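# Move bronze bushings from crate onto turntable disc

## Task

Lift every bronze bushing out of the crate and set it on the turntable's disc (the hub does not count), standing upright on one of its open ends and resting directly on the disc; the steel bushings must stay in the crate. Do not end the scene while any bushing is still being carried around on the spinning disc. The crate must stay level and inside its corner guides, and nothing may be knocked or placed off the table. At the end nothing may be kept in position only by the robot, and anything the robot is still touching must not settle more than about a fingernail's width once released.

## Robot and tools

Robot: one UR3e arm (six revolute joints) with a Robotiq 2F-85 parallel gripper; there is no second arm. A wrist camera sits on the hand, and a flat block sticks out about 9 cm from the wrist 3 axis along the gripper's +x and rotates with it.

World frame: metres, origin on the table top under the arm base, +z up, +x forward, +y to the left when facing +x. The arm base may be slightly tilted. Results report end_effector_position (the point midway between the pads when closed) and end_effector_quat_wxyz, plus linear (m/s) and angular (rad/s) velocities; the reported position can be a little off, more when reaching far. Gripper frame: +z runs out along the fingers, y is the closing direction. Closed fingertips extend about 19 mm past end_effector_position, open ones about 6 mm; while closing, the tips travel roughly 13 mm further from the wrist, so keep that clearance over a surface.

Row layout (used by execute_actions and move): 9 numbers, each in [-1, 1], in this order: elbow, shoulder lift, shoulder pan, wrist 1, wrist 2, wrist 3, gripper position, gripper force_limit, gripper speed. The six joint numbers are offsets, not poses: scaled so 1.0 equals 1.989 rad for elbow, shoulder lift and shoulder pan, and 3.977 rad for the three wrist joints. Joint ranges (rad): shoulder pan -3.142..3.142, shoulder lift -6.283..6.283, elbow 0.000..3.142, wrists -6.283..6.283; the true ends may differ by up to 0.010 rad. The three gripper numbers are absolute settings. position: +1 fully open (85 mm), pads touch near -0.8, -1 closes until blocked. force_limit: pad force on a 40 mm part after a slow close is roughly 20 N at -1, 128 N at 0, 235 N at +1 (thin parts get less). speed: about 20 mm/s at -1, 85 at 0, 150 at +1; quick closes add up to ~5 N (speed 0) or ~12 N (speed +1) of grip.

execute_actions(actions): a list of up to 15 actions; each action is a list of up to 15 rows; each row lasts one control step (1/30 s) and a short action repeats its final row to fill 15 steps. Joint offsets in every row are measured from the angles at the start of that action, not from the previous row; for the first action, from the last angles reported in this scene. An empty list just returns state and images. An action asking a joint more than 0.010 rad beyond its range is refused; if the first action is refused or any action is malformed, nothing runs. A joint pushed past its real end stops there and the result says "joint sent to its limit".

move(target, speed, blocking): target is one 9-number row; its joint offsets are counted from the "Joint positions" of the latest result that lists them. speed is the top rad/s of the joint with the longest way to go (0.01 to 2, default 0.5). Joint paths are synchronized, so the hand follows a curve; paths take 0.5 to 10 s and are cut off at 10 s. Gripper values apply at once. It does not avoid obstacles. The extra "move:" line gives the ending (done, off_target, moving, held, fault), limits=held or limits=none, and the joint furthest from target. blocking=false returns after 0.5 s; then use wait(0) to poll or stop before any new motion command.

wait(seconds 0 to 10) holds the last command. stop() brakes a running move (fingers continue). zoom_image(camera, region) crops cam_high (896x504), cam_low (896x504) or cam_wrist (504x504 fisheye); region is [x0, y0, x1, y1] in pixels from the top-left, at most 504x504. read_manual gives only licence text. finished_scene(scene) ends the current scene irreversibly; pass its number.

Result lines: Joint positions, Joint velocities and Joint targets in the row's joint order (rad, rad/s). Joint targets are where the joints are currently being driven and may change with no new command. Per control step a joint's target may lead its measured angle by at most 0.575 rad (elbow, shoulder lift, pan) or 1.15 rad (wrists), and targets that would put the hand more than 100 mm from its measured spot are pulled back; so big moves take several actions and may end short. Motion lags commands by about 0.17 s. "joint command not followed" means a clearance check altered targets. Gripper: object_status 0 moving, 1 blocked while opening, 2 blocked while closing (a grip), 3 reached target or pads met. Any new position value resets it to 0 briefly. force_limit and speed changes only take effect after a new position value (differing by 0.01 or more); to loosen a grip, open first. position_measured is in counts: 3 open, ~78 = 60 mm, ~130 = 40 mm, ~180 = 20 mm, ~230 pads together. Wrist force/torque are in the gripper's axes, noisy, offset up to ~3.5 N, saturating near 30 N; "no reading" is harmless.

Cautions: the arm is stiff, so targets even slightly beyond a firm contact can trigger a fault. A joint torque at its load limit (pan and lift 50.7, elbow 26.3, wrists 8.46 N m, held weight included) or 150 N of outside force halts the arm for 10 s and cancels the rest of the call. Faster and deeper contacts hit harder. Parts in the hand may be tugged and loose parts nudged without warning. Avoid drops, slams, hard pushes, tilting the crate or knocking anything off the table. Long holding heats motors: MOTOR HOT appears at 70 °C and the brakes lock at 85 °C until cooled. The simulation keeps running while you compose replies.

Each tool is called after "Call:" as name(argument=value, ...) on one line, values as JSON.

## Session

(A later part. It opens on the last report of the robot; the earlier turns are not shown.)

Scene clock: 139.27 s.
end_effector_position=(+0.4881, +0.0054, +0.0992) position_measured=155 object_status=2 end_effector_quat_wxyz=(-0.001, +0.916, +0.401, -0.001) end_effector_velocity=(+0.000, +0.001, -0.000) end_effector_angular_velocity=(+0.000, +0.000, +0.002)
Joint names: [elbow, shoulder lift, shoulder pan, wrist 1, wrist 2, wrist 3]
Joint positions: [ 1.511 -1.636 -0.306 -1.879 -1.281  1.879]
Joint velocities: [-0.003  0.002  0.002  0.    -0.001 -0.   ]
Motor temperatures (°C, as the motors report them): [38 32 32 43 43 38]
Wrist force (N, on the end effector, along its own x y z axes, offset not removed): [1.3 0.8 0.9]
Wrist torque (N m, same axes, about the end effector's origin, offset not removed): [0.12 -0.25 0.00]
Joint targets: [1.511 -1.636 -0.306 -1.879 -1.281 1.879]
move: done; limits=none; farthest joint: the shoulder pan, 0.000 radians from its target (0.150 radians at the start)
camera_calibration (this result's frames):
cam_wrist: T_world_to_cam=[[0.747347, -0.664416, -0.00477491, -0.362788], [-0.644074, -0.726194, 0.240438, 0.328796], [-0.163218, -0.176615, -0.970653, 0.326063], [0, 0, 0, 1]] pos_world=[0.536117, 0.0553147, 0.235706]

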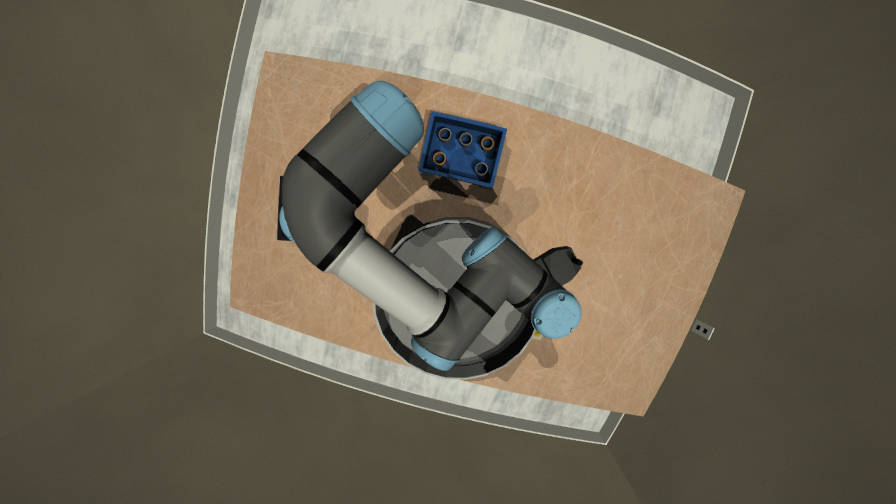

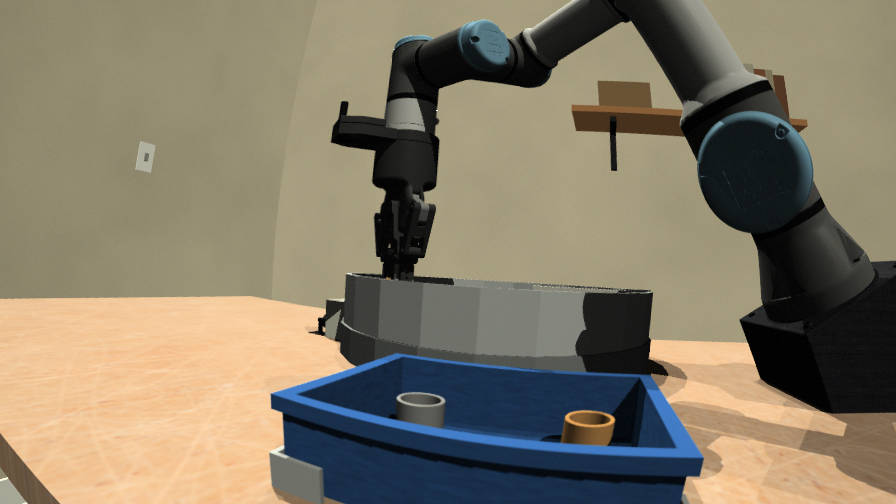

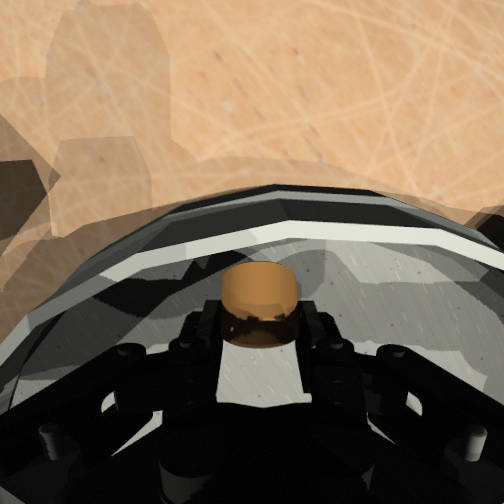

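Call:
move(target=[-0.044,0.031,0.034,0.0013,-0.007,0,-1,-0.5,0], speed=0.04)

Scene clock: 153.53 s.
end_effector_position=(+0.4966, +0.0129, +0.0988) position_measured=155 object_status=2 end_effector_quat_wxyz=(+0.000, +0.908, +0.418, -0.002) end_effector_velocity=(-0.000, +0.000, -0.000) end_effector_angular_velocity=(+0.000, +0.001, -0.000)
Joint names: [elbow, shoulder lift, shoulder pan, wrist 1, wrist 2, wrist 3]
Joint positions: [ 1.46  -1.599 -0.267 -1.876 -1.3    1.879]
Joint velocities: [ 0.001 -0.    -0.    -0.     0.    -0.   ]
Motor temperatures (°C, as the motors report them): [38 32 32 43 43 38]
Wrist force (N, on the end effector, along its own x y z axes, offset not removed): [-13.8 4.8 0.8]
Wrist torque (N m, same axes, about the end effector's origin, offset not removed): [0.34 -0.38 0.03]
Joint targets: [1.460 -1.599 -0.267 -1.876 -1.298 1.879]
TORQUE FAULT: the external load on the wrist 2 reached its load limit, and the arm stopped for 10 seconds. That time counts as 20 of the actions that you can send in this scene. The arm's remaining commands of this call were not run. The arm holds where it stopped, with its grip as last carried out, and accepts commands again: back off and push less far. The arm stops again, at the same cost, whenever a joint's load reaches its limit.
move: fault; limits=none; farthest joint: the elbow, 0.037 radians from its target (0.087 radians at the start)
camera_calibration (this result's frames):
cam_wrist: T_world_to_cam=[[0.771455, -0.636276, -0.00310019, -0.376693], [-0.616603, -0.748788, 0.243141, 0.326214], [-0.157026, -0.185661, -0.969986, 0.325309], [0, 0, 0, 1]] pos_world=[0.542828, 0.0649817, 0.235062]

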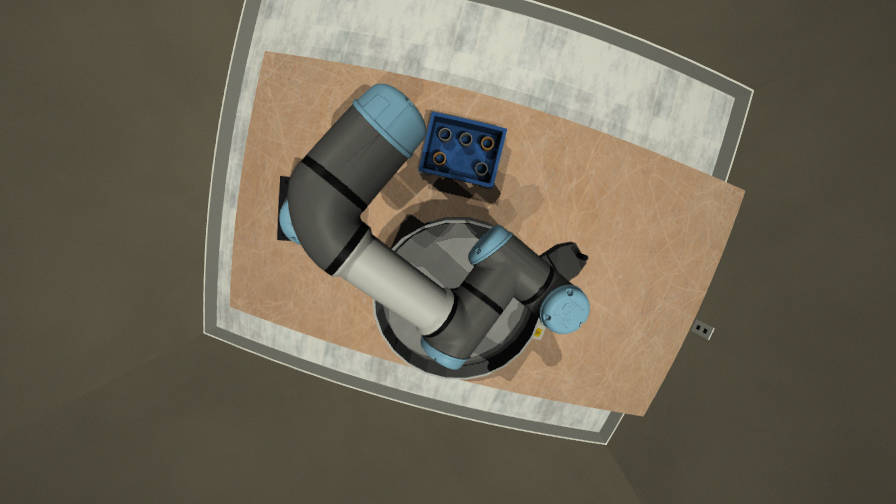

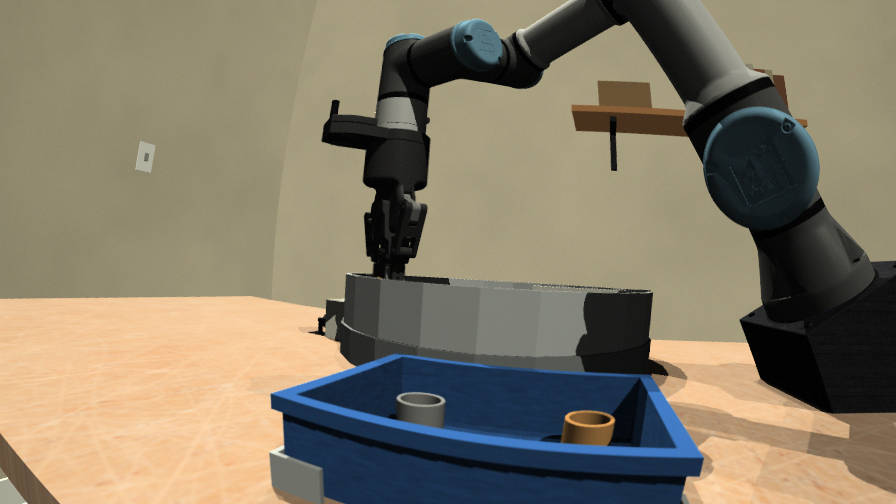

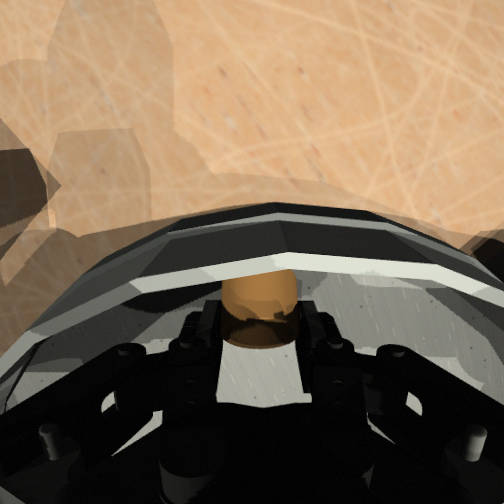

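Call:
move(target=[0.01,-0.007,-0.008,0,0.002,0,-0.98,-1,-1], speed=0.05)

Call:
move(target=[-0.03,0.021,0.023,0.001,-0.005,0,-0.98,-1,-1], speed=0.02)

Scene clock: 159.13 s.
end_effector_position=(+0.4930, +0.0098, +0.0988) position_measured=155 object_status=2 end_effector_quat_wxyz=(-0.001, +0.911, +0.411, -0.002) end_effector_velocity=(-0.000, -0.000, +0.000) end_effector_angular_velocity=(-0.000, -0.000, -0.001)
Joint names: [elbow, shoulder lift, shoulder pan, wrist 1, wrist 2, wrist 3]
Joint positions: [ 1.48  -1.613 -0.283 -1.876 -1.292  1.879]
Joint velocities: [ 0.001 -0.001 -0.002 -0.     0.001 -0.   ]
Motor temperatures (°C, as the motors report them): [38 32 32 43 43 38]
Wrist force (N, on the end effector, along its own x y z axes, offset not removed): [0.9 1.9 0.3]
Wrist torque (N m, same axes, about the end effector's origin, offset not removed): [0.30 -0.14 0.03]
Joint targets: [1.480 -1.613 -0.283 -1.876 -1.292 1.879]
move: done; limits=none; farthest joint: the shoulder pan, 0.000 radians from its target (0.016 radians at the start)
camera_calibration (this result's frames):
cam_wrist: T_world_to_cam=[[0.761625, -0.647998, -0.00511676, -0.370735], [-0.6277, -0.739684, 0.242612, 0.327102], [-0.160997, -0.181568, -0.97011, 0.326097], [0, 0, 0, 1]] pos_world=[0.540183, 0.060925, 0.235094]

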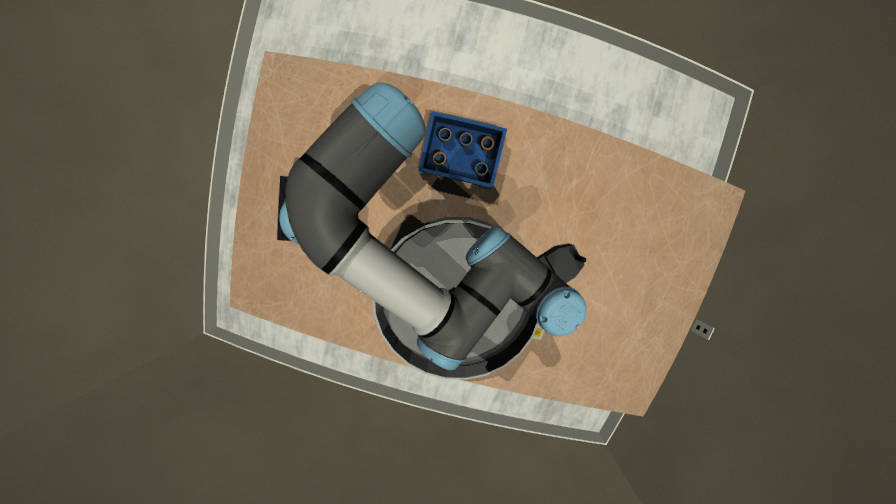

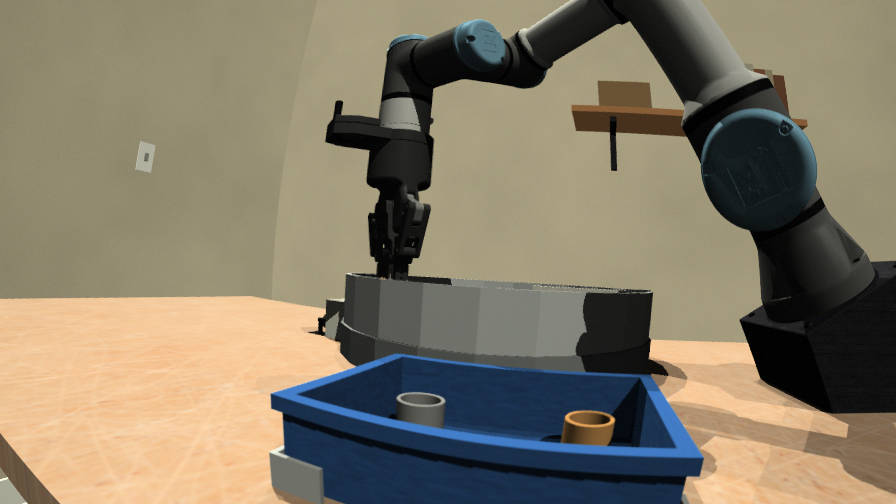

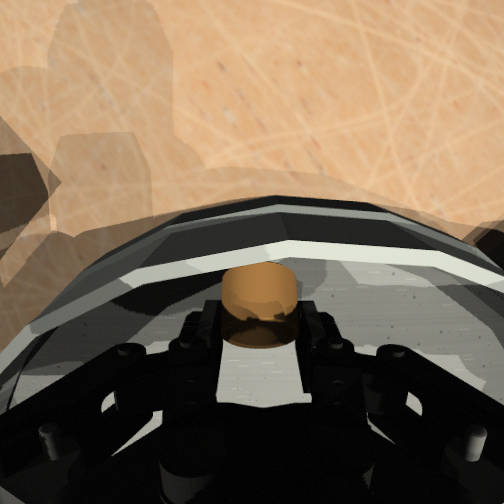

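Scene clock: 170.53 s.
end_effector_position=(+0.4967, +0.0128, +0.0985) position_measured=155 object_status=2 end_effector_quat_wxyz=(+0.001, +0.908, +0.419, -0.004) end_effector_velocity=(-0.000, +0.000, -0.000) end_effector_angular_velocity=(+0.000, +0.001, +0.000)
Joint names: [elbow, shoulder lift, shoulder pan, wrist 1, wrist 2, wrist 3]
Joint positions: [ 1.456 -1.596 -0.265 -1.874 -1.304  1.879]
Joint velocities: [ 0.001 -0.     0.     0.    -0.    -0.   ]
Motor temperatures (°C, as the motors report them): [38 32 32 43 43 38]
Wrist force (N, on the end effector, along its own x y z axes, offset not removed): [-13.6 4.4 1.5]
Wrist torque (N m, same axes, about the end effector's origin, offset not removed): [0.30 -0.35 0.03]
Joint targets: [1.456 -1.596 -0.265 -1.874 -1.301 1.879]
TORQUE FAULT: the external load on the wrist 2 reached its load limit, and the arm stopped for 10 seconds. That time counts as 20 of the actions that you can send in this scene. The arm's remaining commands of this call were not run. The arm holds where it stopped, with its grip as last carried out, and accepts commands again: back off and push less far. The arm stops again, at the same cost, whenever a joint's load reaches its limit.
move: fault; limits=none; farthest joint: the elbow, 0.036 radians from its target (0.059 radians at the start)
camera_calibration (this result's frames):
cam_wrist: T_world_to_cam=[[0.77255, -0.634942, -0.00396425, -0.377302], [-0.614734, -0.749496, 0.245677, 0.325159], [-0.158962, -0.187361, -0.969344, 0.325956], [0, 0, 0, 1]] pos_world=[0.543185, 0.0652117, 0.234584]

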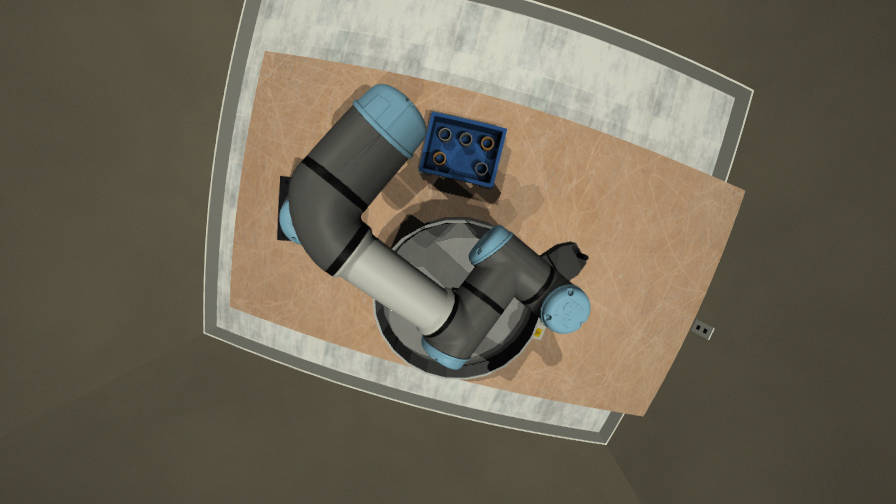

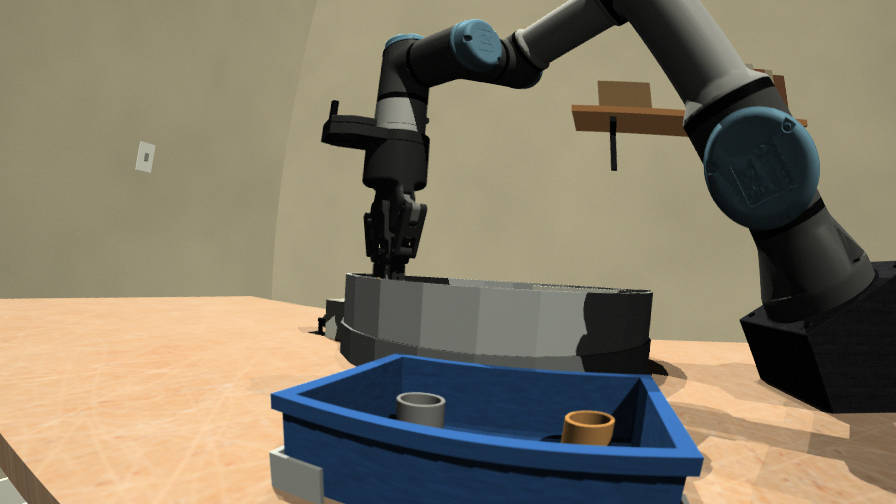

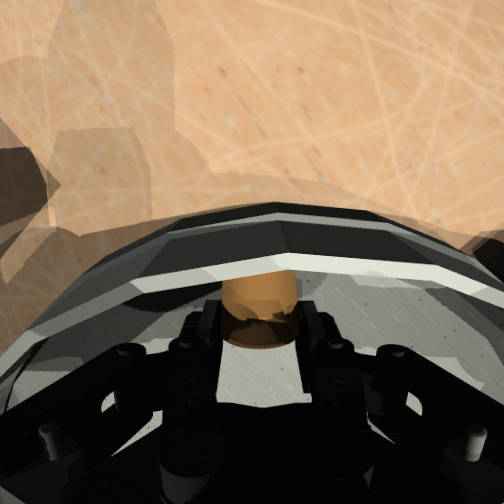

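Call:
move(target=[-0.011,-0.0274,-0.0254,0.024,0.005,0,-0.98,-1,-1], speed=0.08)

Call:
move(target=[-0.03,0.021,0.023,0.001,-0.005,0,-0.98,-1,-1], speed=0.03)

Call:
zoom_image(camera="cam_low", region=[310, 180, 470, 320])

Scene clock: 182.57 s.
end_effector_position=(+0.4897, +0.0060, +0.1180) position_measured=155 object_status=2 end_effector_quat_wxyz=(-0.001, +0.918, +0.397, -0.006) end_effector_velocity=(-0.000, -0.000, +0.000) end_effector_angular_velocity=(-0.000, +0.000, -0.002)
Joint names: [elbow, shoulder lift, shoulder pan, wrist 1, wrist 2, wrist 3]
Joint positions: [ 1.434 -1.65  -0.315 -1.779 -1.284  1.879]
Joint velocities: [-0.    -0.001 -0.002  0.002  0.001  0.   ]
Motor temperatures (°C, as the motors report them): [38 32 32 43 43 38]
Wrist force (N, on the end effector, along its own x y z axes, offset not removed): [0.1 2.0 1.0]
Wrist torque (N m, same axes, about the end effector's origin, offset not removed): [0.28 -0.03 0.03]
Joint targets: [1.434 -1.650 -0.316 -1.779 -1.284 1.879]
move: done; limits=none; farthest joint: the shoulder pan, 0.000 radians from its target (0.050 radians at the start)
camera_calibration (this result's frames):
cam_wrist: T_world_to_cam=[[0.740337, -0.672179, -0.00873448, -0.3596], [-0.649467, -0.718554, 0.248741, 0.32744], [-0.173475, -0.17848, -0.968531, 0.34942], [0, 0, 0, 1]] pos_world=[0.539502, 0.0559326, 0.253835]

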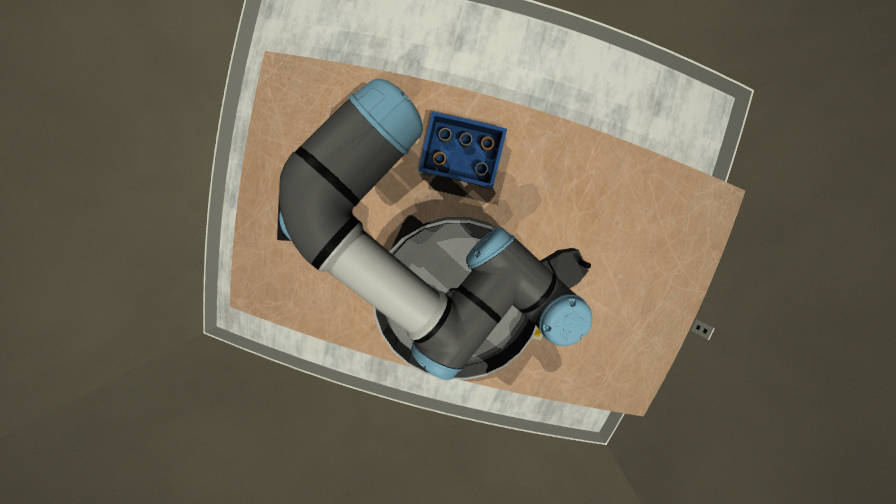

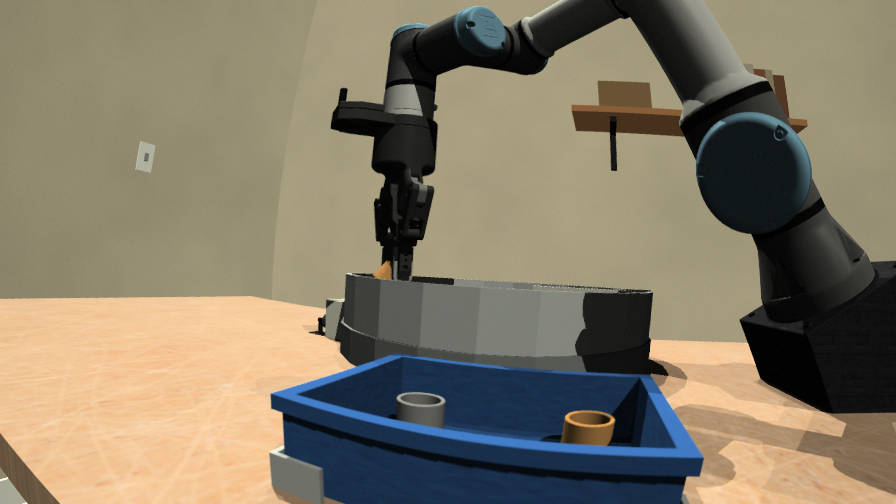

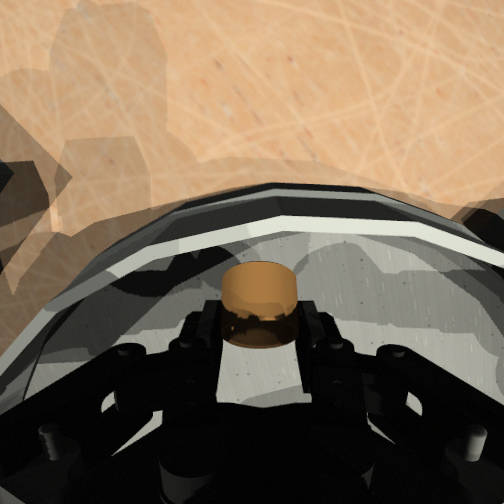

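Scene clock: 184.87 s.
end_effector_position=(+0.4998, +0.0154, +0.1180) position_measured=155 object_status=2 end_effector_quat_wxyz=(-0.000, +0.909, +0.416, -0.006) end_effector_velocity=(+0.000, +0.000, +0.000) end_effector_angular_velocity=(+0.000, -0.000, +0.002)
Joint names: [elbow, shoulder lift, shoulder pan, wrist 1, wrist 2, wrist 3]
Joint positions: [ 1.375 -1.609 -0.27  -1.775 -1.304  1.879]
Joint velocities: [-0.002  0.001  0.002  0.    -0.001 -0.   ]
Motor temperatures (°C, as the motors report them): [38 32 32 43 43 38]
Wrist force (N, on the end effector, along its own x y z axes, offset not removed): [-26.6 5.5 -15.1]
Wrist torque (N m, same axes, about the end effector's origin, offset not removed): [0.29 -0.23 -0.24]
Joint targets: [1.374 -1.609 -0.270 -1.775 -1.304 1.879]
move: done; limits=none; farthest joint: the shoulder pan, 0.001 radians from its target (0.046 radians at the start)
camera_calibration (this result's frames):
cam_wrist: T_world_to_cam=[[0.768929, -0.639295, -0.00702016, -0.375772], [-0.617873, -0.745894, 0.248749, 0.325301], [-0.16426, -0.186933, -0.968543, 0.348398], [0, 0, 0, 1]] pos_world=[0.547164, 0.0675376, 0.253883]

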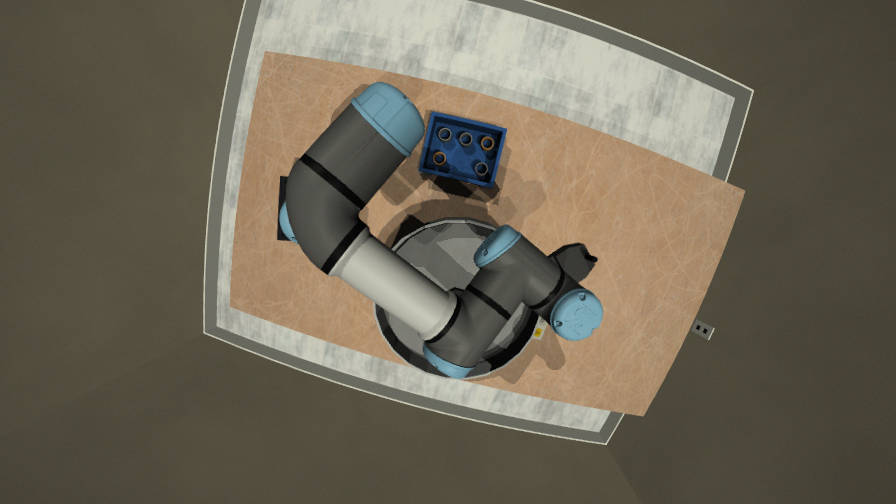

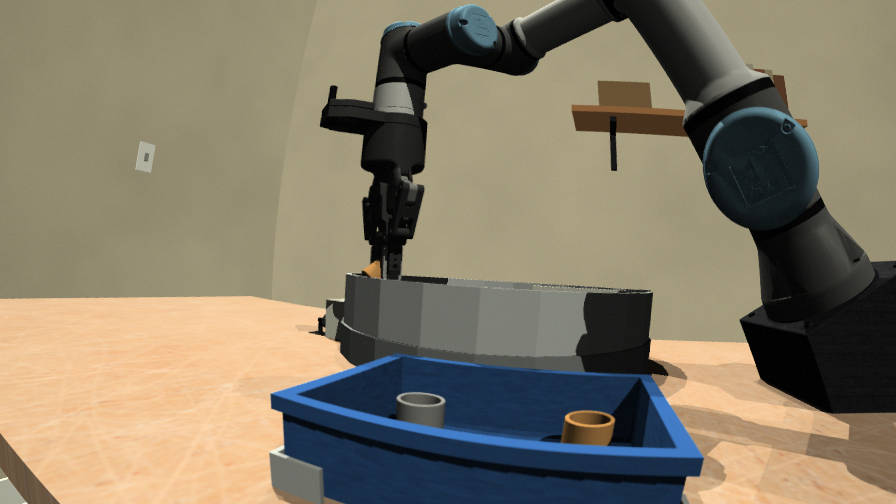

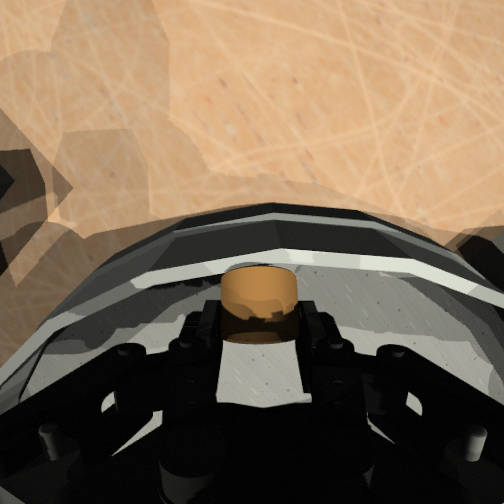

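Region (310, 180, 470, 320) of cam_low's 896x504 image, scaled by 3.150, with more detail than that image has; it fills the top 441 rows of this view, and the rest is white.

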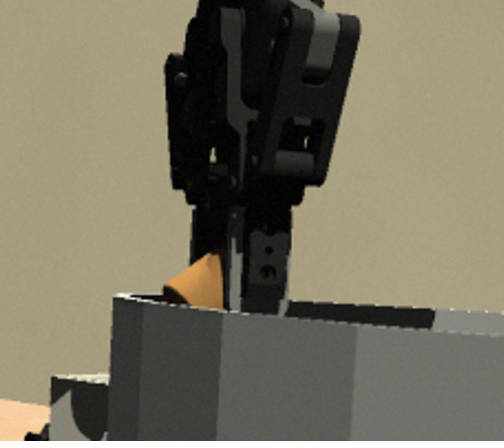

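Call:
move(target=[0.003,-0.018,-0.017,0.011,0.003,0,-0.98,-1,-1], speed=0.08)

Call:
move(target=[-0.036,0.025,0.028,0.001,-0.006,0,-0.98,-1,-1], speed=0.03)

Call:
zoom_image(camera="cam_low", region=[310, 180, 470, 320])

Scene clock: 191.30 s.
end_effector_position=(+0.4929, +0.0102, +0.1267) position_measured=155 object_status=2 end_effector_quat_wxyz=(-0.001, +0.916, +0.401, -0.008) end_effector_velocity=(-0.000, -0.000, +0.001) end_effector_angular_velocity=(-0.000, -0.000, -0.001)
Joint names: [elbow, shoulder lift, shoulder pan, wrist 1, wrist 2, wrist 3]
Joint positions: [ 1.381 -1.644 -0.304 -1.731 -1.292  1.879]
Joint velocities: [-0.001 -0.002 -0.002  0.002  0.001  0.   ]
Motor temperatures (°C, as the motors report them): [38 32 32 43 43 38]
Wrist force (N, on the end effector, along its own x y z axes, offset not removed): [0.9 1.9 0.4]
Wrist torque (N m, same axes, about the end effector's origin, offset not removed): [0.31 -0.18 0.02]
Joint targets: [1.381 -1.645 -0.304 -1.731 -1.292 1.879]
move: done; limits=none; farthest joint: the shoulder pan, 0.000 radians from its target (0.034 radians at the start)
camera_calibration (this result's frames):
cam_wrist: T_world_to_cam=[[0.747246, -0.664458, -0.0108878, -0.362306], [-0.640925, -0.724918, 0.252406, 0.325713], [-0.175606, -0.181631, -0.96756, 0.360153], [0, 0, 0, 1]] pos_world=[0.542735, 0.0607935, 0.262313]

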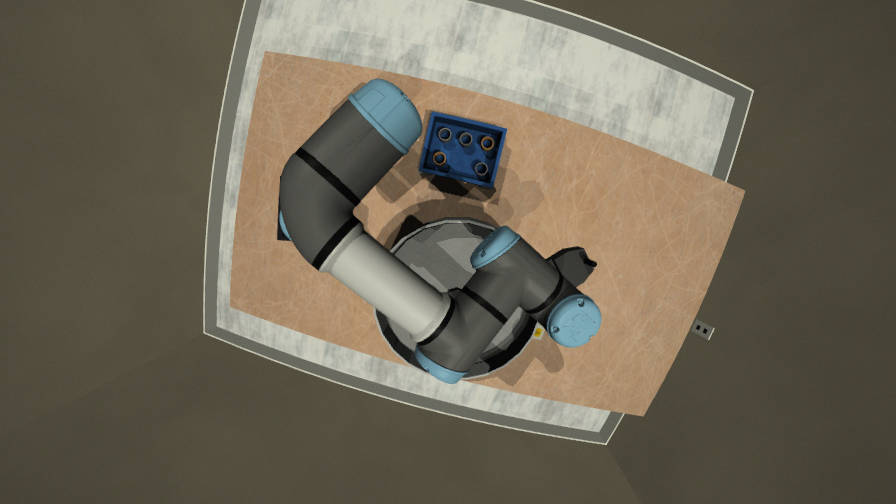

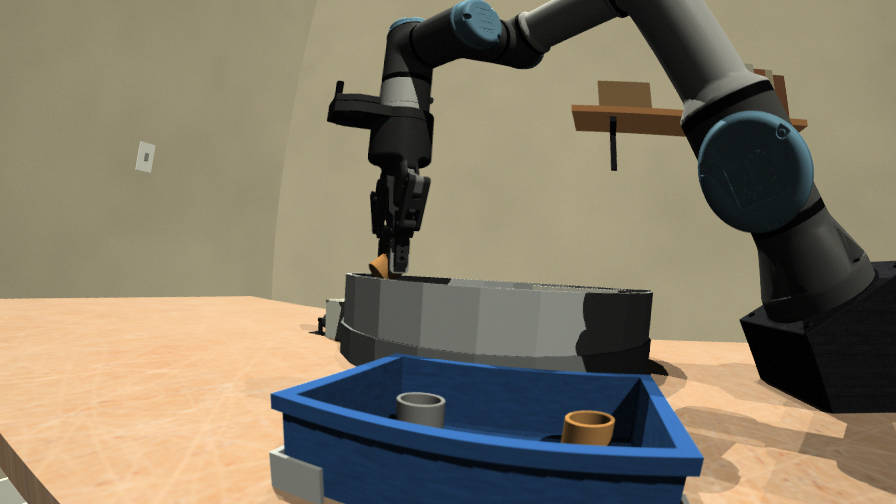

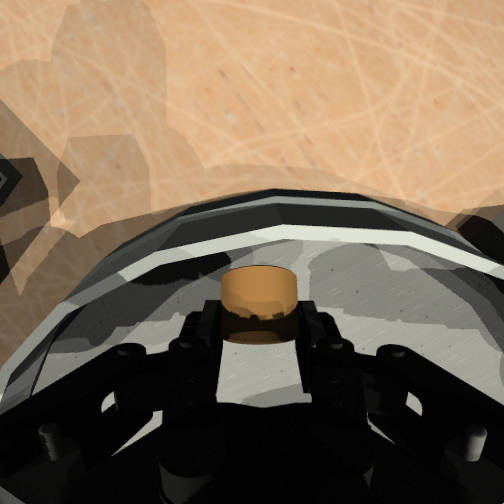

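Scene clock: 194.00 s.
end_effector_position=(+0.5050, +0.0219, +0.1271) position_measured=155 object_status=2 end_effector_quat_wxyz=(+0.000, +0.905, +0.426, -0.007) end_effector_velocity=(-0.000, +0.000, -0.001) end_effector_angular_velocity=(+0.000, +0.002, +0.001)
Joint names: [elbow, shoulder lift, shoulder pan, wrist 1, wrist 2, wrist 3]
Joint positions: [ 1.309 -1.595 -0.248 -1.727 -1.316  1.879]
Joint velocities: [-0.001  0.002  0.002  0.    -0.001 -0.   ]
Motor temperatures (°C, as the motors report them): [38 32 32 43 43 38]
Wrist force (N, on the end effector, along its own x y z axes, offset not removed): [-29.8 5.3 -28.2]
Wrist torque (N m, same axes, about the end effector's origin, offset not removed): [0.60 -0.41 -0.38]
Joint targets: [1.309 -1.595 -0.248 -1.727 -1.316 1.879]
move: done; limits=none; farthest joint: the shoulder lift, 0.001 radians from its target (0.050 radians at the start)
camera_calibration (this result's frames):
cam_wrist: T_world_to_cam=[[0.781652, -0.623671, -0.00744801, -0.382231], [-0.602196, -0.757739, 0.251381, 0.323175], [-0.162423, -0.192008, -0.967859, 0.358353], [0, 0, 0, 1]] pos_world=[0.55159, 0.0753025, 0.262749]

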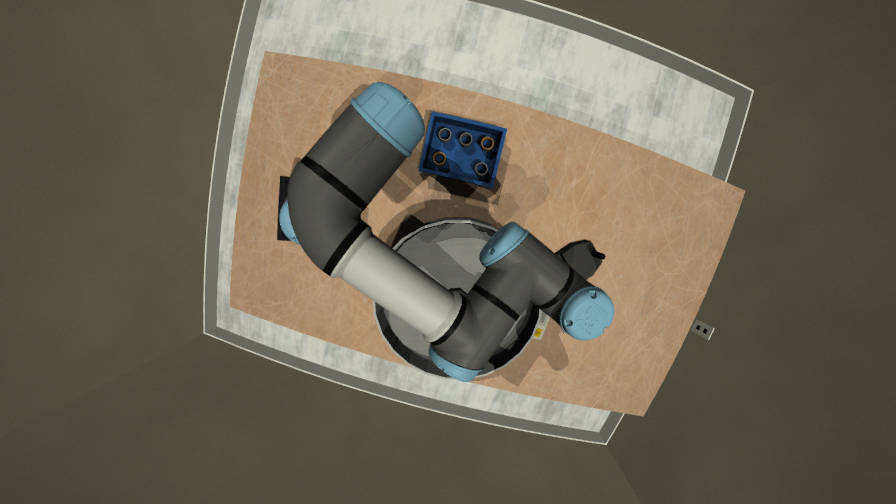

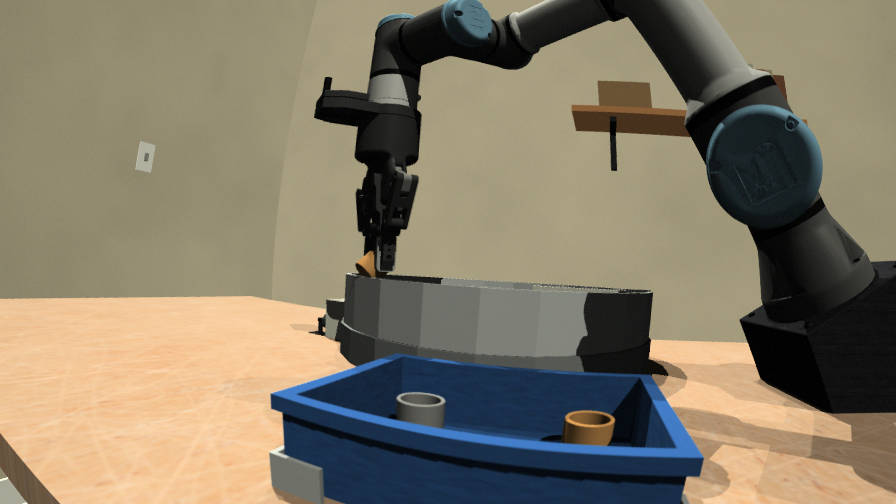

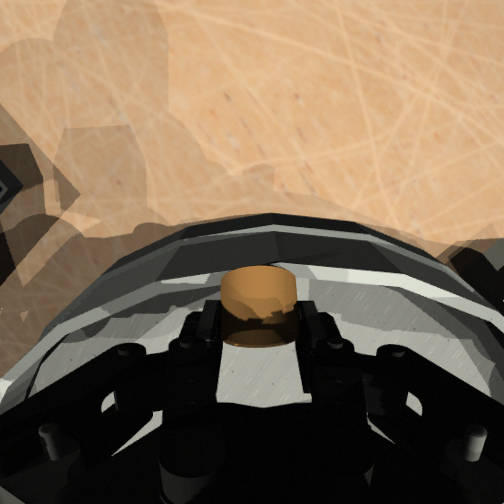

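Region (310, 180, 470, 320) of cam_low's 896x504 image, scaled by 3.150, with more detail than that image has; it fills the top 441 rows of this view, and the rest is white.

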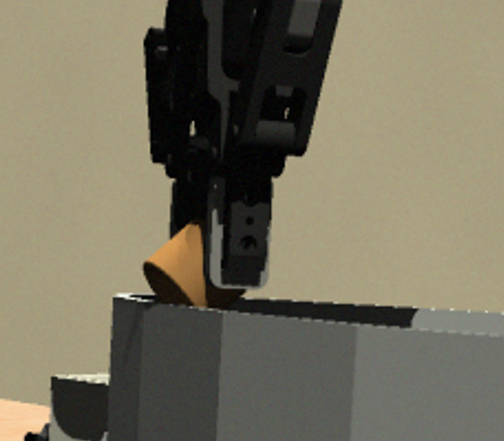

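Call:
move(target=[0.05,-0.06,-0.03,0.03,0.01,0,-0.98,-1,-1], speed=0.1)

Call:
execute_actions(actions=[])

Scene clock: 205.97 s.
end_effector_position=(+0.4638, +0.0293, +0.1349) position_measured=155 object_status=2 end_effector_quat_wxyz=(-0.035, +0.920, +0.389, -0.028) end_effector_velocity=(-0.001, -0.000, +0.000) end_effector_angular_velocity=(+0.001, +0.001, -0.003)
Joint names: [elbow, shoulder lift, shoulder pan, wrist 1, wrist 2, wrist 3]
Joint positions: [ 1.408 -1.714 -0.308 -1.608 -1.276  1.879]
Joint velocities: [ 0.002 -0.002 -0.002  0.002  0.001  0.   ]
Motor temperatures (°C, as the motors report them): [38 32 32 43 43 38]
Wrist force (N, on the end effector, along its own x y z axes, offset not removed): [0.6 1.6 0.4]
Wrist torque (N m, same axes, about the end effector's origin, offset not removed): [0.20 -0.13 0.02]
Joint targets: [1.409 -1.714 -0.308 -1.608 -1.276 1.879]
move: done; limits=none; farthest joint: the wrist 1, 0.001 radians from its target (0.120 radians at the start)
camera_calibration (this result's frames):
cam_wrist: T_world_to_cam=[[0.725533, -0.682551, -0.0879022, -0.306765], [-0.644587, -0.718741, 0.260612, 0.319287], [-0.24106, -0.132422, -0.961434, 0.394493], [0, 0, 0, 1]] pos_world=[0.523473, 0.072342, 0.269104]

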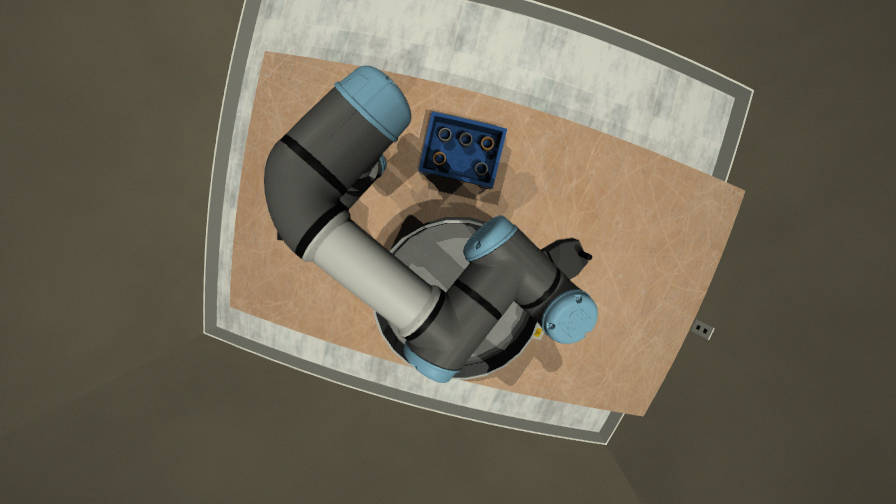

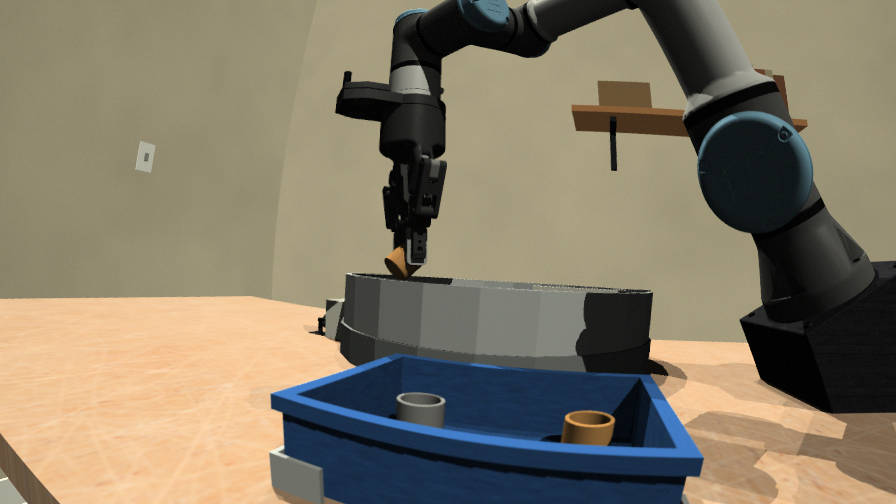

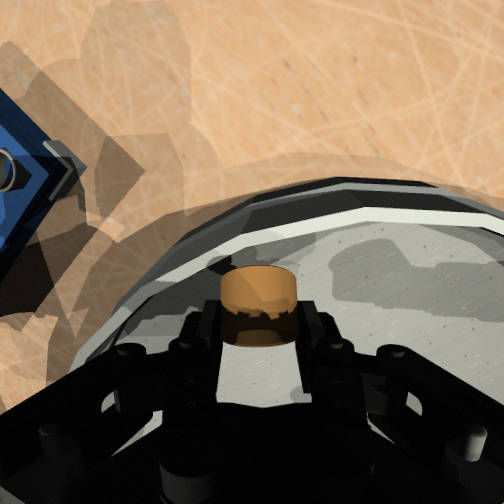

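Scene clock: 205.97 s.
end_effector_position=(+0.4638, +0.0293, +0.1349) position_measured=155 object_status=2 end_effector_quat_wxyz=(-0.035, +0.920, +0.389, -0.028) end_effector_velocity=(-0.001, -0.000, +0.000) end_effector_angular_velocity=(+0.001, +0.001, -0.003)
Joint names: [elbow, shoulder lift, shoulder pan, wrist 1, wrist 2, wrist 3]
Joint positions: [ 1.408 -1.714 -0.308 -1.608 -1.276  1.879]
Joint velocities: [ 0.002 -0.002 -0.002  0.002  0.001  0.   ]
Motor temperatures (°C, as the motors report them): [38 32 32 43 43 38]
Wrist force (N, on the end effector, along its own x y z axes, offset not removed): [0.6 1.6 0.4]
Wrist torque (N m, same axes, about the end effector's origin, offset not removed): [0.20 -0.13 0.02]
Joint targets: [1.409 -1.714 -0.308 -1.608 -1.276 1.879]
camera_calibration (this result's frames):
cam_wrist: T_world_to_cam=[[0.725533, -0.682551, -0.0879022, -0.306765], [-0.644587, -0.718741, 0.260612, 0.319287], [-0.24106, -0.132422, -0.961434, 0.394493], [0, 0, 0, 1]] pos_world=[0.523473, 0.072342, 0.269104]

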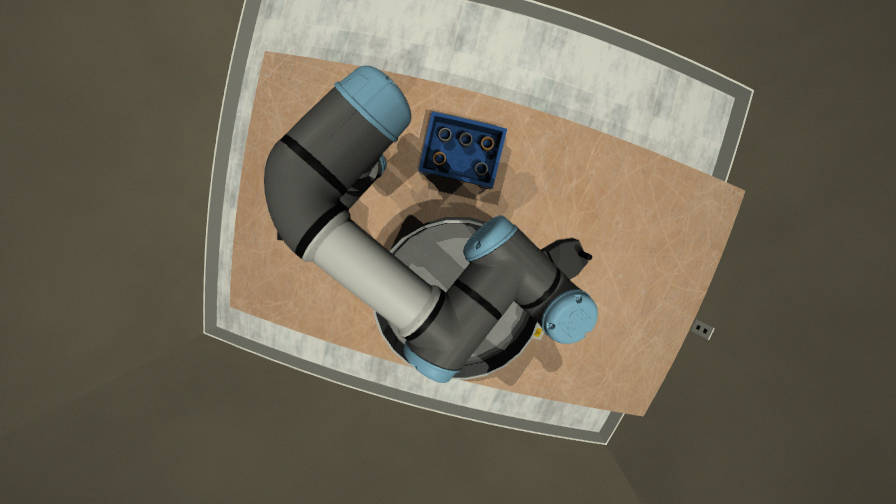

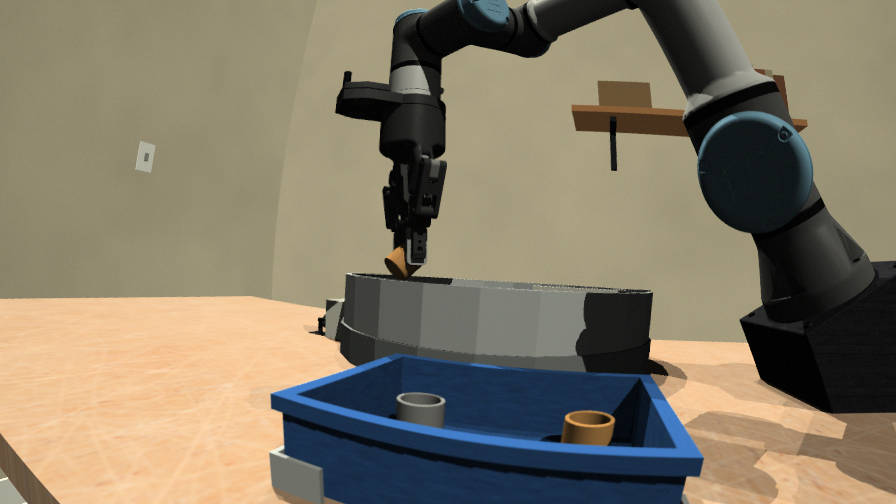

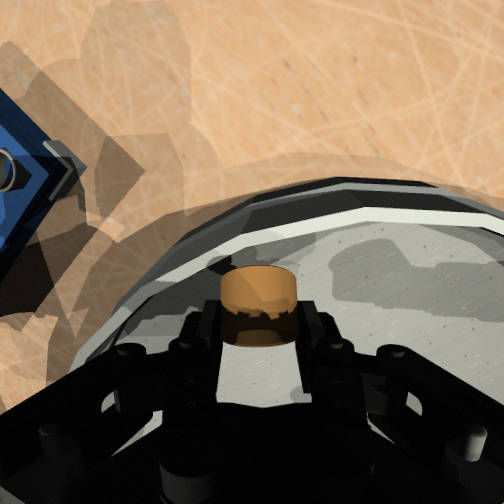

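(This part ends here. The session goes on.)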